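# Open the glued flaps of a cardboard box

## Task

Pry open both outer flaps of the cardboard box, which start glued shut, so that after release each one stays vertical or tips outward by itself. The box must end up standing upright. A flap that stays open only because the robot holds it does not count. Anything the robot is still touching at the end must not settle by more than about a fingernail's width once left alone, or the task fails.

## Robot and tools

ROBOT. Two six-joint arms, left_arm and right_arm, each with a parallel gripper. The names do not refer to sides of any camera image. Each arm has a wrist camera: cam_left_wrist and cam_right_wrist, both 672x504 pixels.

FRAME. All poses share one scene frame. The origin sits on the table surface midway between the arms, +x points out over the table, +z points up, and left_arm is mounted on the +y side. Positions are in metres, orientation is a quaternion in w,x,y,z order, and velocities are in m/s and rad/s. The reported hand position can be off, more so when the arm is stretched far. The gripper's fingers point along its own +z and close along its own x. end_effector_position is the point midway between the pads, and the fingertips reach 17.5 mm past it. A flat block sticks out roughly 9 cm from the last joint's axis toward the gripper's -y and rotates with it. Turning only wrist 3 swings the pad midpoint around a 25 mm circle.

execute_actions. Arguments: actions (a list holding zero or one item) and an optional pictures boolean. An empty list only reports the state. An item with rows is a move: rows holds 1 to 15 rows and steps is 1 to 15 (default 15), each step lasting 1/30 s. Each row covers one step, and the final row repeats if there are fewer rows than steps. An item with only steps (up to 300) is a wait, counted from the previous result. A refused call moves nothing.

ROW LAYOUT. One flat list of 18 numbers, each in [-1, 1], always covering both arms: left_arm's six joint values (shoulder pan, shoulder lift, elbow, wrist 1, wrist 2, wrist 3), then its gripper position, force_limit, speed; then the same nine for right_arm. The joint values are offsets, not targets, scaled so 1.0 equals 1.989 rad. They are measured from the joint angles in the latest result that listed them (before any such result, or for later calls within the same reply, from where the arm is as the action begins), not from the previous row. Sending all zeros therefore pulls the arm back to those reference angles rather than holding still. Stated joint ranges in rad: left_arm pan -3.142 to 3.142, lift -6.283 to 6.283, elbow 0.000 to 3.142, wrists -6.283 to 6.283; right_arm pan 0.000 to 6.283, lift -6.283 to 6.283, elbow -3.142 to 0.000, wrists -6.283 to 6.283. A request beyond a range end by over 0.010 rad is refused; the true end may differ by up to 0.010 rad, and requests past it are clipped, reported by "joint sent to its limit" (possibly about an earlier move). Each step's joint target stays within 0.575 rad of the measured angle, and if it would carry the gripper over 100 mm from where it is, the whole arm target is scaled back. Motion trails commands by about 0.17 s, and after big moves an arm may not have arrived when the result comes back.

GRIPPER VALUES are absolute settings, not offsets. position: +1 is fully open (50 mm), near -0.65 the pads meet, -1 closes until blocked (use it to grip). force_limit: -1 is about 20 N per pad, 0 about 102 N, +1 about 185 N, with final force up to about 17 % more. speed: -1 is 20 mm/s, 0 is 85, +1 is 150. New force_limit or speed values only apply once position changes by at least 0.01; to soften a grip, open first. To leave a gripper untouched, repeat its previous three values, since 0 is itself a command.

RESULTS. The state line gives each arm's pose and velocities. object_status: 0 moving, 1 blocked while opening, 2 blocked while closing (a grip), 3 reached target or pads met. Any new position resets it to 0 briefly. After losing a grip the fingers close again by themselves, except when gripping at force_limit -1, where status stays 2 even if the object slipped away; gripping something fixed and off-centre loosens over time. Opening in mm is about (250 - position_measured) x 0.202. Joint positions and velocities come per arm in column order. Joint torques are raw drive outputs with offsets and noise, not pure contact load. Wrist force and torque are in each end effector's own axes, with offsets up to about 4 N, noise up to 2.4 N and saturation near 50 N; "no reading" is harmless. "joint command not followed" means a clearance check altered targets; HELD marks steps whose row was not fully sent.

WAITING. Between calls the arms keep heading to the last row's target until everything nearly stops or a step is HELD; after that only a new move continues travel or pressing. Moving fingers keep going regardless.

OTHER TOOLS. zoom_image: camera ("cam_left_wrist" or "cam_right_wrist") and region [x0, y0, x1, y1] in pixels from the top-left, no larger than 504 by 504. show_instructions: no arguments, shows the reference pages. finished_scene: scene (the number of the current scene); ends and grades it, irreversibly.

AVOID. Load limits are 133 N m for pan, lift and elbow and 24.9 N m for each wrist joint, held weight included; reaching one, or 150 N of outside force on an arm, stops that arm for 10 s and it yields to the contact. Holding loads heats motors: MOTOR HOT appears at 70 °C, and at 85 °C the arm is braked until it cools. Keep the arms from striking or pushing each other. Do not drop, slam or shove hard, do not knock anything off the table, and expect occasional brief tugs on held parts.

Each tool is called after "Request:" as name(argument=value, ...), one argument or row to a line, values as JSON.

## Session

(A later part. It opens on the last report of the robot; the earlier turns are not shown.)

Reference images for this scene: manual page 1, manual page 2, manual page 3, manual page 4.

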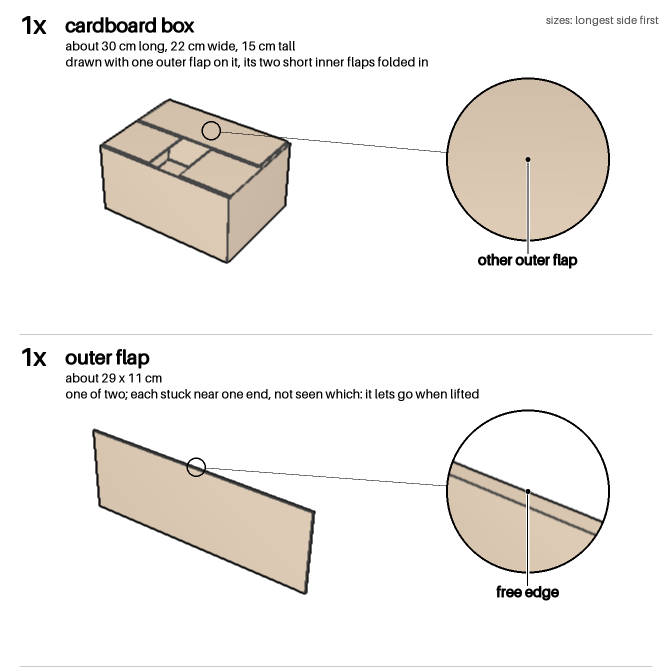

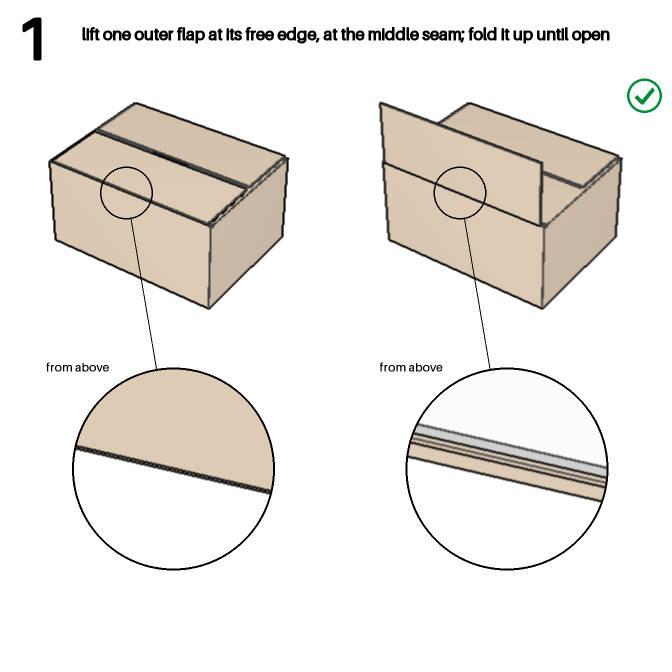

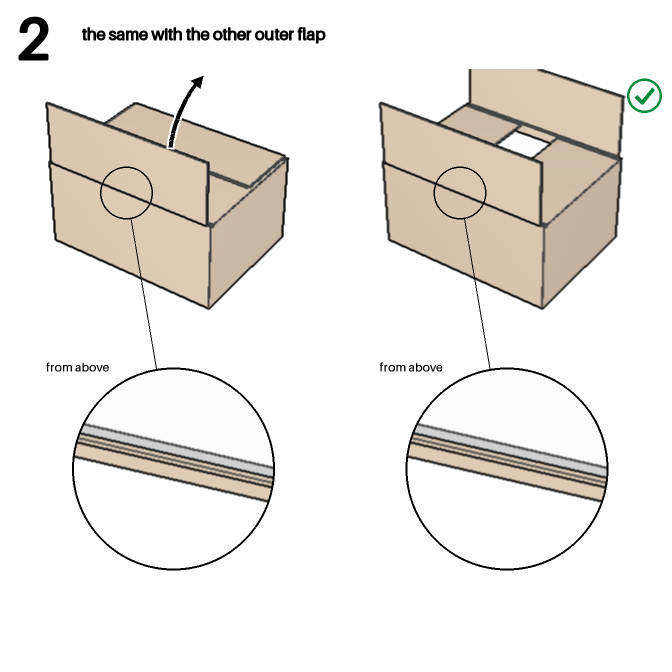

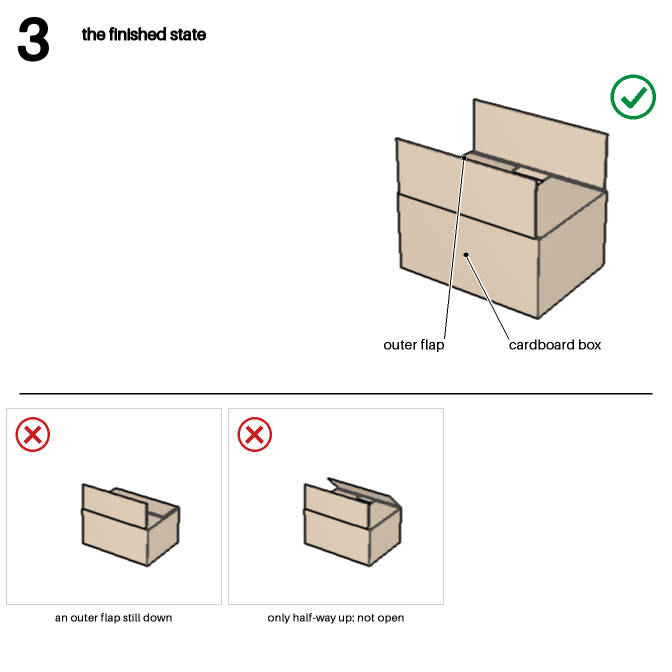

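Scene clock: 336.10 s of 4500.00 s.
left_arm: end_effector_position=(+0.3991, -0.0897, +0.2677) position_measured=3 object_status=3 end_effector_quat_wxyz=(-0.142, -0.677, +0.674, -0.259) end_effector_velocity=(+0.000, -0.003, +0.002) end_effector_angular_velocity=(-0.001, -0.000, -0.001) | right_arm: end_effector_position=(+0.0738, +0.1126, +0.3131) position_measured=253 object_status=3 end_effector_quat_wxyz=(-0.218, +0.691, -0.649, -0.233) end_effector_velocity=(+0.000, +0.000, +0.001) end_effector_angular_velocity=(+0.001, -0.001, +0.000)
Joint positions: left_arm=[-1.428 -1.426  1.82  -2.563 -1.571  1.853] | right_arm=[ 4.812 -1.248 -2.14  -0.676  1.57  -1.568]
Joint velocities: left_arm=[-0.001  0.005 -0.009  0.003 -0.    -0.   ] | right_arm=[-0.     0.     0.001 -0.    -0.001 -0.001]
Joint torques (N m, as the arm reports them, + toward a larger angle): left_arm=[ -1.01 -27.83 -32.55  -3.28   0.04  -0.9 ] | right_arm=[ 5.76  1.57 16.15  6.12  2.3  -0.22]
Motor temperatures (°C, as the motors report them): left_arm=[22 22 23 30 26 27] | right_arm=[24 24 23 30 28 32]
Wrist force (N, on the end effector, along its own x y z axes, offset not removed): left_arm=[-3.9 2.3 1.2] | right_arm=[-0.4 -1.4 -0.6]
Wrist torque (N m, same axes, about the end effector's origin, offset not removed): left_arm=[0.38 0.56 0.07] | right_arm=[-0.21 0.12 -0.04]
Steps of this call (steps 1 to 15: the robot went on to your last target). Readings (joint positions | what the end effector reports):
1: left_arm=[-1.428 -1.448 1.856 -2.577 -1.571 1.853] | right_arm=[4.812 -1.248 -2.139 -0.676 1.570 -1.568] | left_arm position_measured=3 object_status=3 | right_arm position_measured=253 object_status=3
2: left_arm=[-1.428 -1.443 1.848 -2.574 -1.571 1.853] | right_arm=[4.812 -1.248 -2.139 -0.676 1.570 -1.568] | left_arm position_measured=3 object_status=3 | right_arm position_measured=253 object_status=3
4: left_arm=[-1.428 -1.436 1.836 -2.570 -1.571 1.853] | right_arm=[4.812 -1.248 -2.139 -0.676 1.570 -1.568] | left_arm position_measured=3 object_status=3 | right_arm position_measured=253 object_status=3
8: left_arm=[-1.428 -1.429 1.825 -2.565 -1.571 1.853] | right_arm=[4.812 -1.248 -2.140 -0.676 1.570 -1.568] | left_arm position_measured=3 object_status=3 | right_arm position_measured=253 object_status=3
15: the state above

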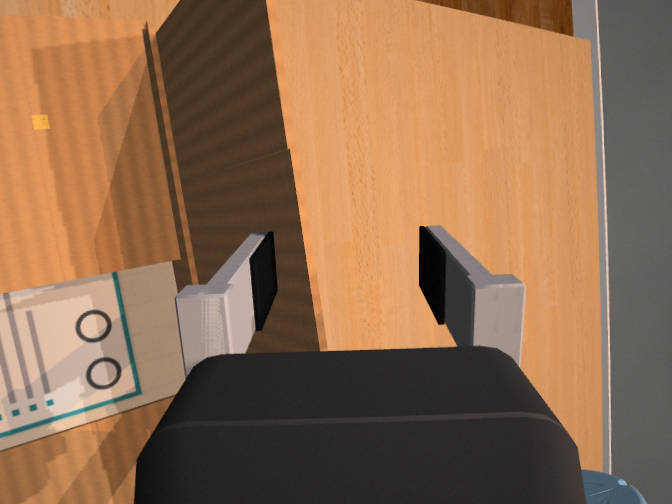

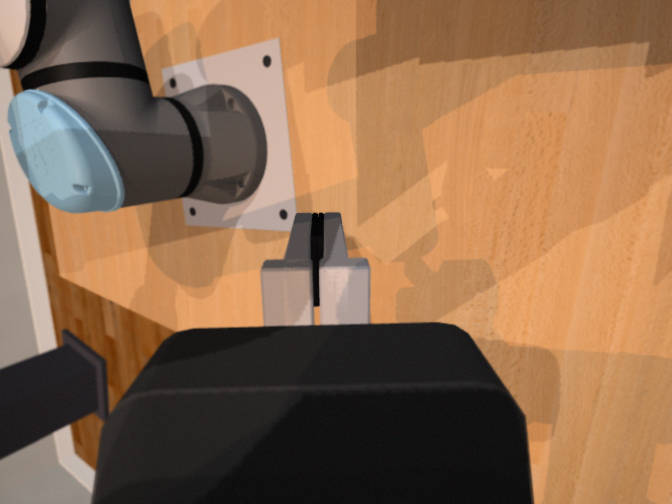

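P4: (.0593, −.0634, .0037).

Request:
execute_actions(
  actions=[
    {"rows":[[0,0.014,-0.016,0.002,0,0,1,0,0,0,0,0,0,0,0,-1,0,0],[0,0.014,-0.016,0.002,0,0,1,0,0,0,0,0,0,0,0,-1,0,0],[0,0.014,-0.016,0.002,0,0,1,0,0,0,0,0,0,0,0,-1,0,0],[0,0.029,-0.032,0.003,0,0,1,0,0,0,0,0,0,0,0,-1,0,0],[0,0.029,-0.032,0.003,0,0,1,0,0,0,0,0,0,0,0,-1,0,0],[0,0.029,-0.032,0.003,0,0,1,0,0,0,0,0,0,0,0,-1,0,0],[0,0.044,-0.048,0.004,0,0,1,0,0,0,0,0,0,0,0,-1,0,0],[0,0.044,-0.048,0.004,0,0,1,0,0,0,0,0,0,0,0,-1,0,0],[0,0.044,-0.048,0.004,0,0,1,0,0,0,0,0,0,0,0,-1,0,0],[0,0.0593,-0.0634,0.0037,0,0,1,0,0,0,0,0,0,0,0,-1,0,0]]},
  ],
  pictures=false,
)

Request:
execute_actions(
  actions=[
    {"steps":15},
  ],
)

Scene clock: 343.53 s of 4500.00 s.
left_arm: end_effector_position=(+0.4110, -0.1305, +0.2624) position_measured=3 object_status=3 end_effector_quat_wxyz=(-0.142, -0.677, +0.674, -0.259) end_effector_velocity=(+0.018, -0.059, -0.013) end_effector_angular_velocity=(-0.001, -0.001, +0.001) | right_arm: end_effector_position=(+0.0738, +0.1126, +0.3131) position_measured=253 object_status=3 end_effector_quat_wxyz=(-0.218, +0.691, -0.649, -0.233) end_effector_velocity=(+0.000, -0.001, -0.000) end_effector_angular_velocity=(-0.000, +0.002, -0.003)
Joint positions: left_arm=[-1.428 -1.327  1.713 -2.556 -1.571  1.853] | right_arm=[ 4.812 -1.248 -2.14  -0.676  1.57  -1.568]
Joint velocities: left_arm=[ 0.001  0.148 -0.152  0.003  0.     0.001] | right_arm=[-0.     0.001 -0.001 -0.    -0.     0.004]
Joint torques (N m, as the arm reports them, + toward a larger angle): left_arm=[ -0.93 -34.8  -30.55  -2.91   0.    -0.87] | right_arm=[-5.6   1.5  16.25  5.69  1.66 -0.59]
Motor temperatures (°C, as the motors report them): left_arm=[22 22 23 30 26 27] | right_arm=[24 24 23 30 28 32]
Wrist force (N, on the end effector, along its own x y z axes, offset not removed): left_arm=[2.3 -0.9 5.4] | right_arm=[0.3 -2.2 -1.1]
Wrist torque (N m, same axes, about the end effector's origin, offset not removed): left_arm=[-0.03 -0.74 0.11] | right_arm=[-0.27 -0.10 -0.17]
Steps of this call (steps 1 to 15: the robot went on to your last target; steps 16 to 90: nothing new was sent; then 3.93 s passed at rest; steps 91 to 105: all 15 steps of this action). Readings (joint positions | what the end effector reports):
91: left_arm=[-1.428 -1.426 1.819 -2.563 -1.571 1.853] | right_arm=[4.812 -1.248 -2.140 -0.676 1.570 -1.568] | left_arm position_measured=3 object_status=3 | right_arm position_measured=253 object_status=3
92: left_arm=[-1.428 -1.424 1.817 -2.563 -1.571 1.853] | right_arm=[4.812 -1.248 -2.140 -0.676 1.570 -1.568] | left_arm position_measured=3 object_status=3 | right_arm position_measured=253 object_status=3
94: left_arm=[-1.428 -1.415 1.806 -2.562 -1.571 1.853] | right_arm=[4.812 -1.248 -2.140 -0.676 1.570 -1.568] | left_arm position_measured=3 object_status=3 | right_arm position_measured=253 object_status=3
98: left_arm=[-1.428 -1.386 1.775 -2.559 -1.571 1.853] | right_arm=[4.812 -1.248 -2.140 -0.676 1.570 -1.568] | left_arm position_measured=3 object_status=3 | right_arm position_measured=253 object_status=3
105: the state above

Scene clock: 344.03 s of 4500.00 s.
left_arm: end_effector_position=(+0.4132, -0.1379, +0.2608) position_measured=3 object_status=3 end_effector_quat_wxyz=(-0.142, -0.677, +0.674, -0.259) end_effector_velocity=(+0.000, -0.001, -0.000) end_effector_angular_velocity=(-0.000, -0.001, -0.002) | right_arm: end_effector_position=(+0.0738, +0.1126, +0.3131) position_measured=253 object_status=3 end_effector_quat_wxyz=(-0.218, +0.691, -0.649, -0.233) end_effector_velocity=(+0.000, +0.000, -0.000) end_effector_angular_velocity=(-0.001, +0.000, -0.000)
Joint positions: left_arm=[-1.428 -1.309  1.694 -2.556 -1.571  1.853] | right_arm=[ 4.812 -1.248 -2.14  -0.676  1.57  -1.568]
Joint velocities: left_arm=[-0.     0.003 -0.003 -0.    -0.     0.001] | right_arm=[-0.    -0.001  0.001 -0.     0.     0.   ]
Joint torques (N m, as the arm reports them, + toward a larger angle): left_arm=[ -1.71 -31.41 -32.27  -2.86   0.04  -0.9 ] | right_arm=[-5.8   2.75 15.87  5.53  1.05 -0.36]
Motor temperatures (°C, as the motors report them): left_arm=[22 22 23 30 26 27] | right_arm=[24 24 23 30 28 32]
Wrist force (N, on the end effector, along its own x y z axes, offset not removed): left_arm=[0.5 -2.0 1.8] | right_arm=[-0.8 -2.7 -1.9]
Wrist torque (N m, same axes, about the end effector's origin, offset not removed): left_arm=[-0.35 -0.33 -0.04] | right_arm=[-0.46 0.27 -0.10]
Steps of this call (steps 1 to 15: the robot went on to your last target). Readings (joint positions | what the end effector reports):
1: left_arm=[-1.428 -1.323 1.709 -2.556 -1.571 1.853] | right_arm=[4.812 -1.248 -2.140 -0.676 1.570 -1.568] | left_arm position_measured=3 object_status=3 | right_arm position_measured=253 object_status=3
2: left_arm=[-1.428 -1.319 1.705 -2.556 -1.571 1.853] | right_arm=[4.812 -1.248 -2.140 -0.676 1.570 -1.568] | left_arm position_measured=3 object_status=3 | right_arm position_measured=253 object_status=3
4: left_arm=[-1.428 -1.315 1.701 -2.556 -1.571 1.853] | right_arm=[4.812 -1.248 -2.140 -0.676 1.570 -1.568] | left_arm position_measured=3 object_status=3 | right_arm position_measured=253 object_status=3
8: left_arm=[-1.428 -1.311 1.696 -2.556 -1.571 1.853] | right_arm=[4.812 -1.248 -2.140 -0.676 1.570 -1.568] | left_arm position_measured=3 object_status=3 | right_arm position_measured=253 object_status=3
15: the state above

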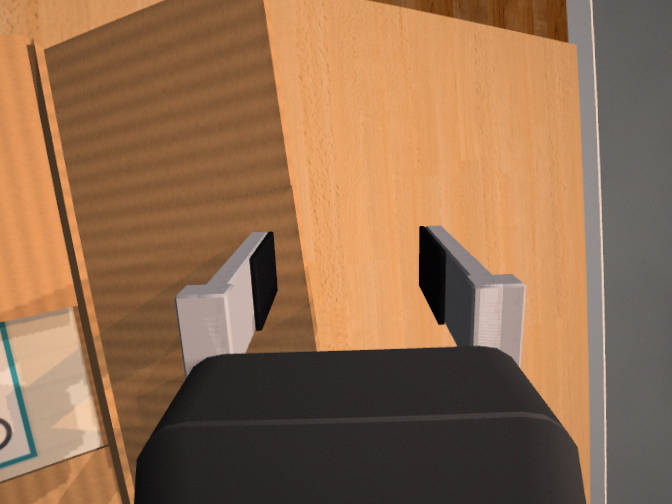

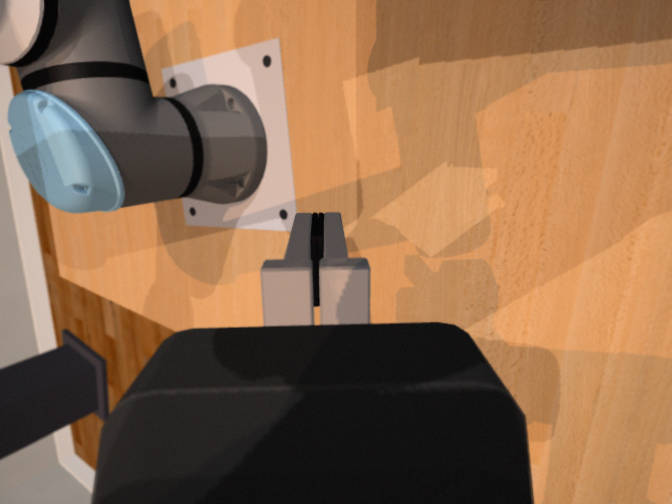

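Request:
execute_actions(
  actions=[
    {"rows":[[0,-0.09,0,0.09,0,0,1,0,0,0,0,0,0,0,0,-1,0,0]]},
  ],
  pictures=false,
)

Request:
execute_actions(
  actions=[
    {"rows":[[0,-0.05,0,0.3,0,0,1,0,0,0,0,0,0,0,0,-1,0,0]]},
  ],
  pictures=false,
)

Request:
execute_actions(
  actions=[
    {"steps":20},
  ],
)

Scene clock: 351.17 s of 4500.00 s.
left_arm: end_effector_position=(+0.3986, -0.0883, +0.3376) position_measured=3 object_status=3 end_effector_quat_wxyz=(-0.142, -0.677, +0.674, -0.259) end_effector_velocity=(-0.006, +0.018, +0.026) end_effector_angular_velocity=(-0.002, +0.000, -0.000) | right_arm: end_effector_position=(+0.0738, +0.1126, +0.3131) position_measured=253 object_status=3 end_effector_quat_wxyz=(-0.218, +0.691, -0.649, -0.233) end_effector_velocity=(+0.000, -0.000, -0.000) end_effector_angular_velocity=(+0.000, +0.001, -0.003)
Joint positions: left_arm=[-1.428 -1.48   1.694 -2.385 -1.571  1.853] | right_arm=[ 4.812 -1.248 -2.14  -0.676  1.57  -1.568]
Joint velocities: left_arm=[-0.002 -0.059 -0.002  0.059  0.    -0.001] | right_arm=[-0.    -0.    -0.001  0.001 -0.001  0.003]
Joint torques (N m, as the arm reports them, + toward a larger angle): left_arm=[ -1.38 -37.94 -19.35  -2.41   0.05  -0.8 ] | right_arm=[-5.54 11.53 17.63  4.59 -1.72 -0.22]
Motor temperatures (°C, as the motors report them): left_arm=[22 22 23 30 26 27] | right_arm=[24 24 23 30 28 32]
Wrist force (N, on the end effector, along its own x y z axes, offset not removed): left_arm=[0.1 -1.5 4.5] | right_arm=[1.4 -2.2 -1.9]
Wrist torque (N m, same axes, about the end effector's origin, offset not removed): left_arm=[-0.23 -0.02 0.23] | right_arm=[-0.28 -0.26 -0.10]
Steps of this call (steps 1 to 15: the robot went on to your last target; steps 16 to 90: nothing new was sent; then 3.63 s passed at rest; steps 91 to 105: all 15 steps of this action). Readings (joint positions | what the end effector reports):
91: left_arm=[-1.428 -1.308 1.694 -2.556 -1.571 1.853] | right_arm=[4.812 -1.248 -2.140 -0.676 1.570 -1.568] | left_arm position_measured=3 object_status=3 | right_arm position_measured=253 object_status=3
92: left_arm=[-1.428 -1.311 1.694 -2.553 -1.571 1.853] | right_arm=[4.812 -1.248 -2.140 -0.676 1.570 -1.568] | left_arm position_measured=3 object_status=3 | right_arm position_measured=253 object_status=3
94: left_arm=[-1.428 -1.353 1.694 -2.510 -1.571 1.853] | right_arm=[4.812 -1.248 -2.140 -0.676 1.570 -1.568] | left_arm position_measured=3 object_status=3 | right_arm position_measured=253 object_status=3
98: left_arm=[-1.428 -1.440 1.694 -2.425 -1.571 1.853] | right_arm=[4.812 -1.248 -2.140 -0.676 1.570 -1.568] | left_arm position_measured=3 object_status=3 | right_arm position_measured=253 object_status=3
105: the state above

Scene clock: 351.67 s of 4500.00 s.
left_arm: end_effector_position=(+0.3626, +0.0346, +0.2870) position_measured=3 object_status=3 end_effector_quat_wxyz=(-0.037, -0.706, +0.704, -0.068) end_effector_velocity=(-0.035, +0.114, -0.038) end_effector_angular_velocity=(+0.379, +0.111, -0.002) | right_arm: end_effector_position=(+0.0738, +0.1126, +0.3131) position_measured=253 object_status=3 end_effector_quat_wxyz=(-0.218, +0.691, -0.649, -0.233) end_effector_velocity=(-0.000, -0.000, -0.001) end_effector_angular_velocity=(-0.001, -0.000, +0.001)
Joint positions: left_arm=[-1.428 -1.573  1.694 -1.846 -1.571  1.853] | right_arm=[ 4.812 -1.248 -2.14  -0.676  1.57  -1.568]
Joint velocities: left_arm=[-0.002 -0.052  0.001  0.447  0.    -0.   ] | right_arm=[ 0.     0.    -0.001 -0.001  0.    -0.001]
Joint torques (N m, as the arm reports them, + toward a larger angle): left_arm=[ -1.36 -33.53 -31.5   -1.94   0.03  -0.99] | right_arm=[-5.55 11.18 19.02  4.49 -1.67 -0.42]
Motor temperatures (°C, as the motors report them): left_arm=[22 22 23 30 26 27] | right_arm=[24 24 23 30 28 32]
Wrist force (N, on the end effector, along its own x y z axes, offset not removed): left_arm=[-6.3 -0.1 4.4] | right_arm=[-1.1 -2.4 -2.5]
Wrist torque (N m, same axes, about the end effector's origin, offset not removed): left_arm=[0.04 0.76 0.25] | right_arm=[-0.37 0.18 -0.01]
Steps of this call (steps 1 to 15: all 15 steps of this action). Readings (joint positions | what the end effector reports):
1: left_arm=[-1.428 -1.482 1.694 -2.383 -1.571 1.853] | right_arm=[4.812 -1.248 -2.140 -0.676 1.570 -1.568] | left_arm position_measured=3 object_status=3 | right_arm position_measured=253 object_status=3
2: left_arm=[-1.428 -1.486 1.694 -2.378 -1.571 1.853] | right_arm=[4.812 -1.248 -2.140 -0.676 1.570 -1.568] | left_arm position_measured=3 object_status=3 | right_arm position_measured=253 object_status=3
4: left_arm=[-1.428 -1.508 1.694 -2.329 -1.571 1.853] | right_arm=[4.812 -1.248 -2.140 -0.676 1.570 -1.568] | left_arm position_measured=3 object_status=3 | right_arm position_measured=253 object_status=3
8: left_arm=[-1.428 -1.541 1.694 -2.107 -1.571 1.853] | right_arm=[4.812 -1.248 -2.140 -0.676 1.570 -1.568] | left_arm position_measured=3 object_status=3 | right_arm position_measured=253 object_status=3
15: the state above

Scene clock: 352.33 s of 4500.00 s.
left_arm: end_effector_position=(+0.3582, +0.0495, +0.2824) position_measured=3 object_status=3 end_effector_quat_wxyz=(-0.025, -0.707, +0.705, -0.045) end_effector_velocity=(-0.000, +0.000, +0.000) end_effector_angular_velocity=(+0.001, +0.000, +0.000) | right_arm: end_effector_position=(+0.0738, +0.1126, +0.3131) position_measured=253 object_status=3 end_effector_quat_wxyz=(-0.218, +0.691, -0.649, -0.233) end_effector_velocity=(+0.000, -0.001, -0.002) end_effector_angular_velocity=(-0.004, -0.001, -0.002)
Joint positions: left_arm=[-1.428 -1.579  1.694 -1.789 -1.571  1.853] | right_arm=[ 4.812 -1.248 -2.14  -0.676  1.57  -1.568]
Joint velocities: left_arm=[-0.    -0.    -0.001  0.003  0.    -0.   ] | right_arm=[ 0.    -0.001 -0.003 -0.001 -0.001  0.001]
Joint torques (N m, as the arm reports them, + toward a larger angle): left_arm=[ -1.47 -34.9  -31.46  -1.79   0.02  -0.86] | right_arm=[-6.98 10.83 18.82  4.62 -1.51 -0.3 ]
Motor temperatures (°C, as the motors report them): left_arm=[22 22 23 30 26 27] | right_arm=[24 24 23 30 28 32]
Wrist force (N, on the end effector, along its own x y z axes, offset not removed): left_arm=[1.4 1.2 1.1] | right_arm=[0.9 0.0 -0.7]
Wrist torque (N m, same axes, about the end effector's origin, offset not removed): left_arm=[0.21 -0.26 0.15] | right_arm=[0.07 -0.06 -0.03]
Steps of this call (steps 1 to 20: the robot went on to your last target). Readings (joint positions | what the end effector reports):
1: left_arm=[-1.428 -1.574 1.694 -1.833 -1.571 1.853] | right_arm=[4.812 -1.248 -2.140 -0.676 1.570 -1.568] | left_arm position_measured=3 object_status=3 | right_arm position_measured=253 object_status=3
2: left_arm=[-1.428 -1.575 1.694 -1.823 -1.571 1.853] | right_arm=[4.812 -1.248 -2.140 -0.676 1.570 -1.568] | left_arm position_measured=3 object_status=3 | right_arm position_measured=253 object_status=3
4: left_arm=[-1.428 -1.577 1.694 -1.809 -1.571 1.853] | right_arm=[4.812 -1.248 -2.140 -0.676 1.570 -1.568] | left_arm position_measured=3 object_status=3 | right_arm position_measured=253 object_status=3
8: left_arm=[-1.428 -1.578 1.694 -1.795 -1.571 1.853] | right_arm=[4.812 -1.248 -2.140 -0.676 1.570 -1.568] | left_arm position_measured=3 object_status=3 | right_arm position_measured=253 object_status=3
20: the state above

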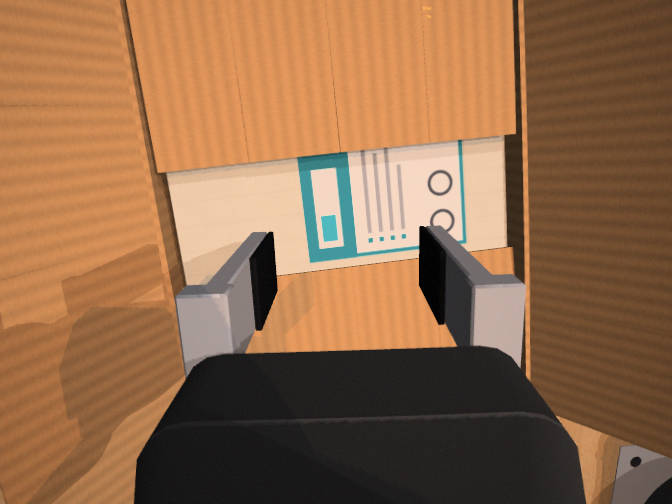

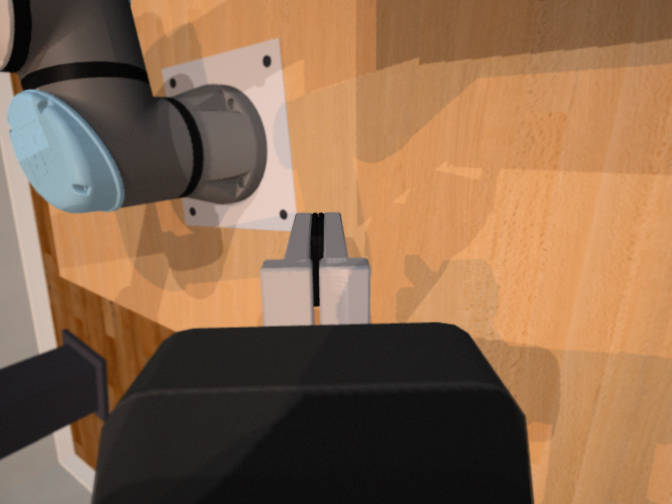

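Both flaps open outward.

Request:
finished_scene(
  scene=2,
)

The scene is finished: the task was done.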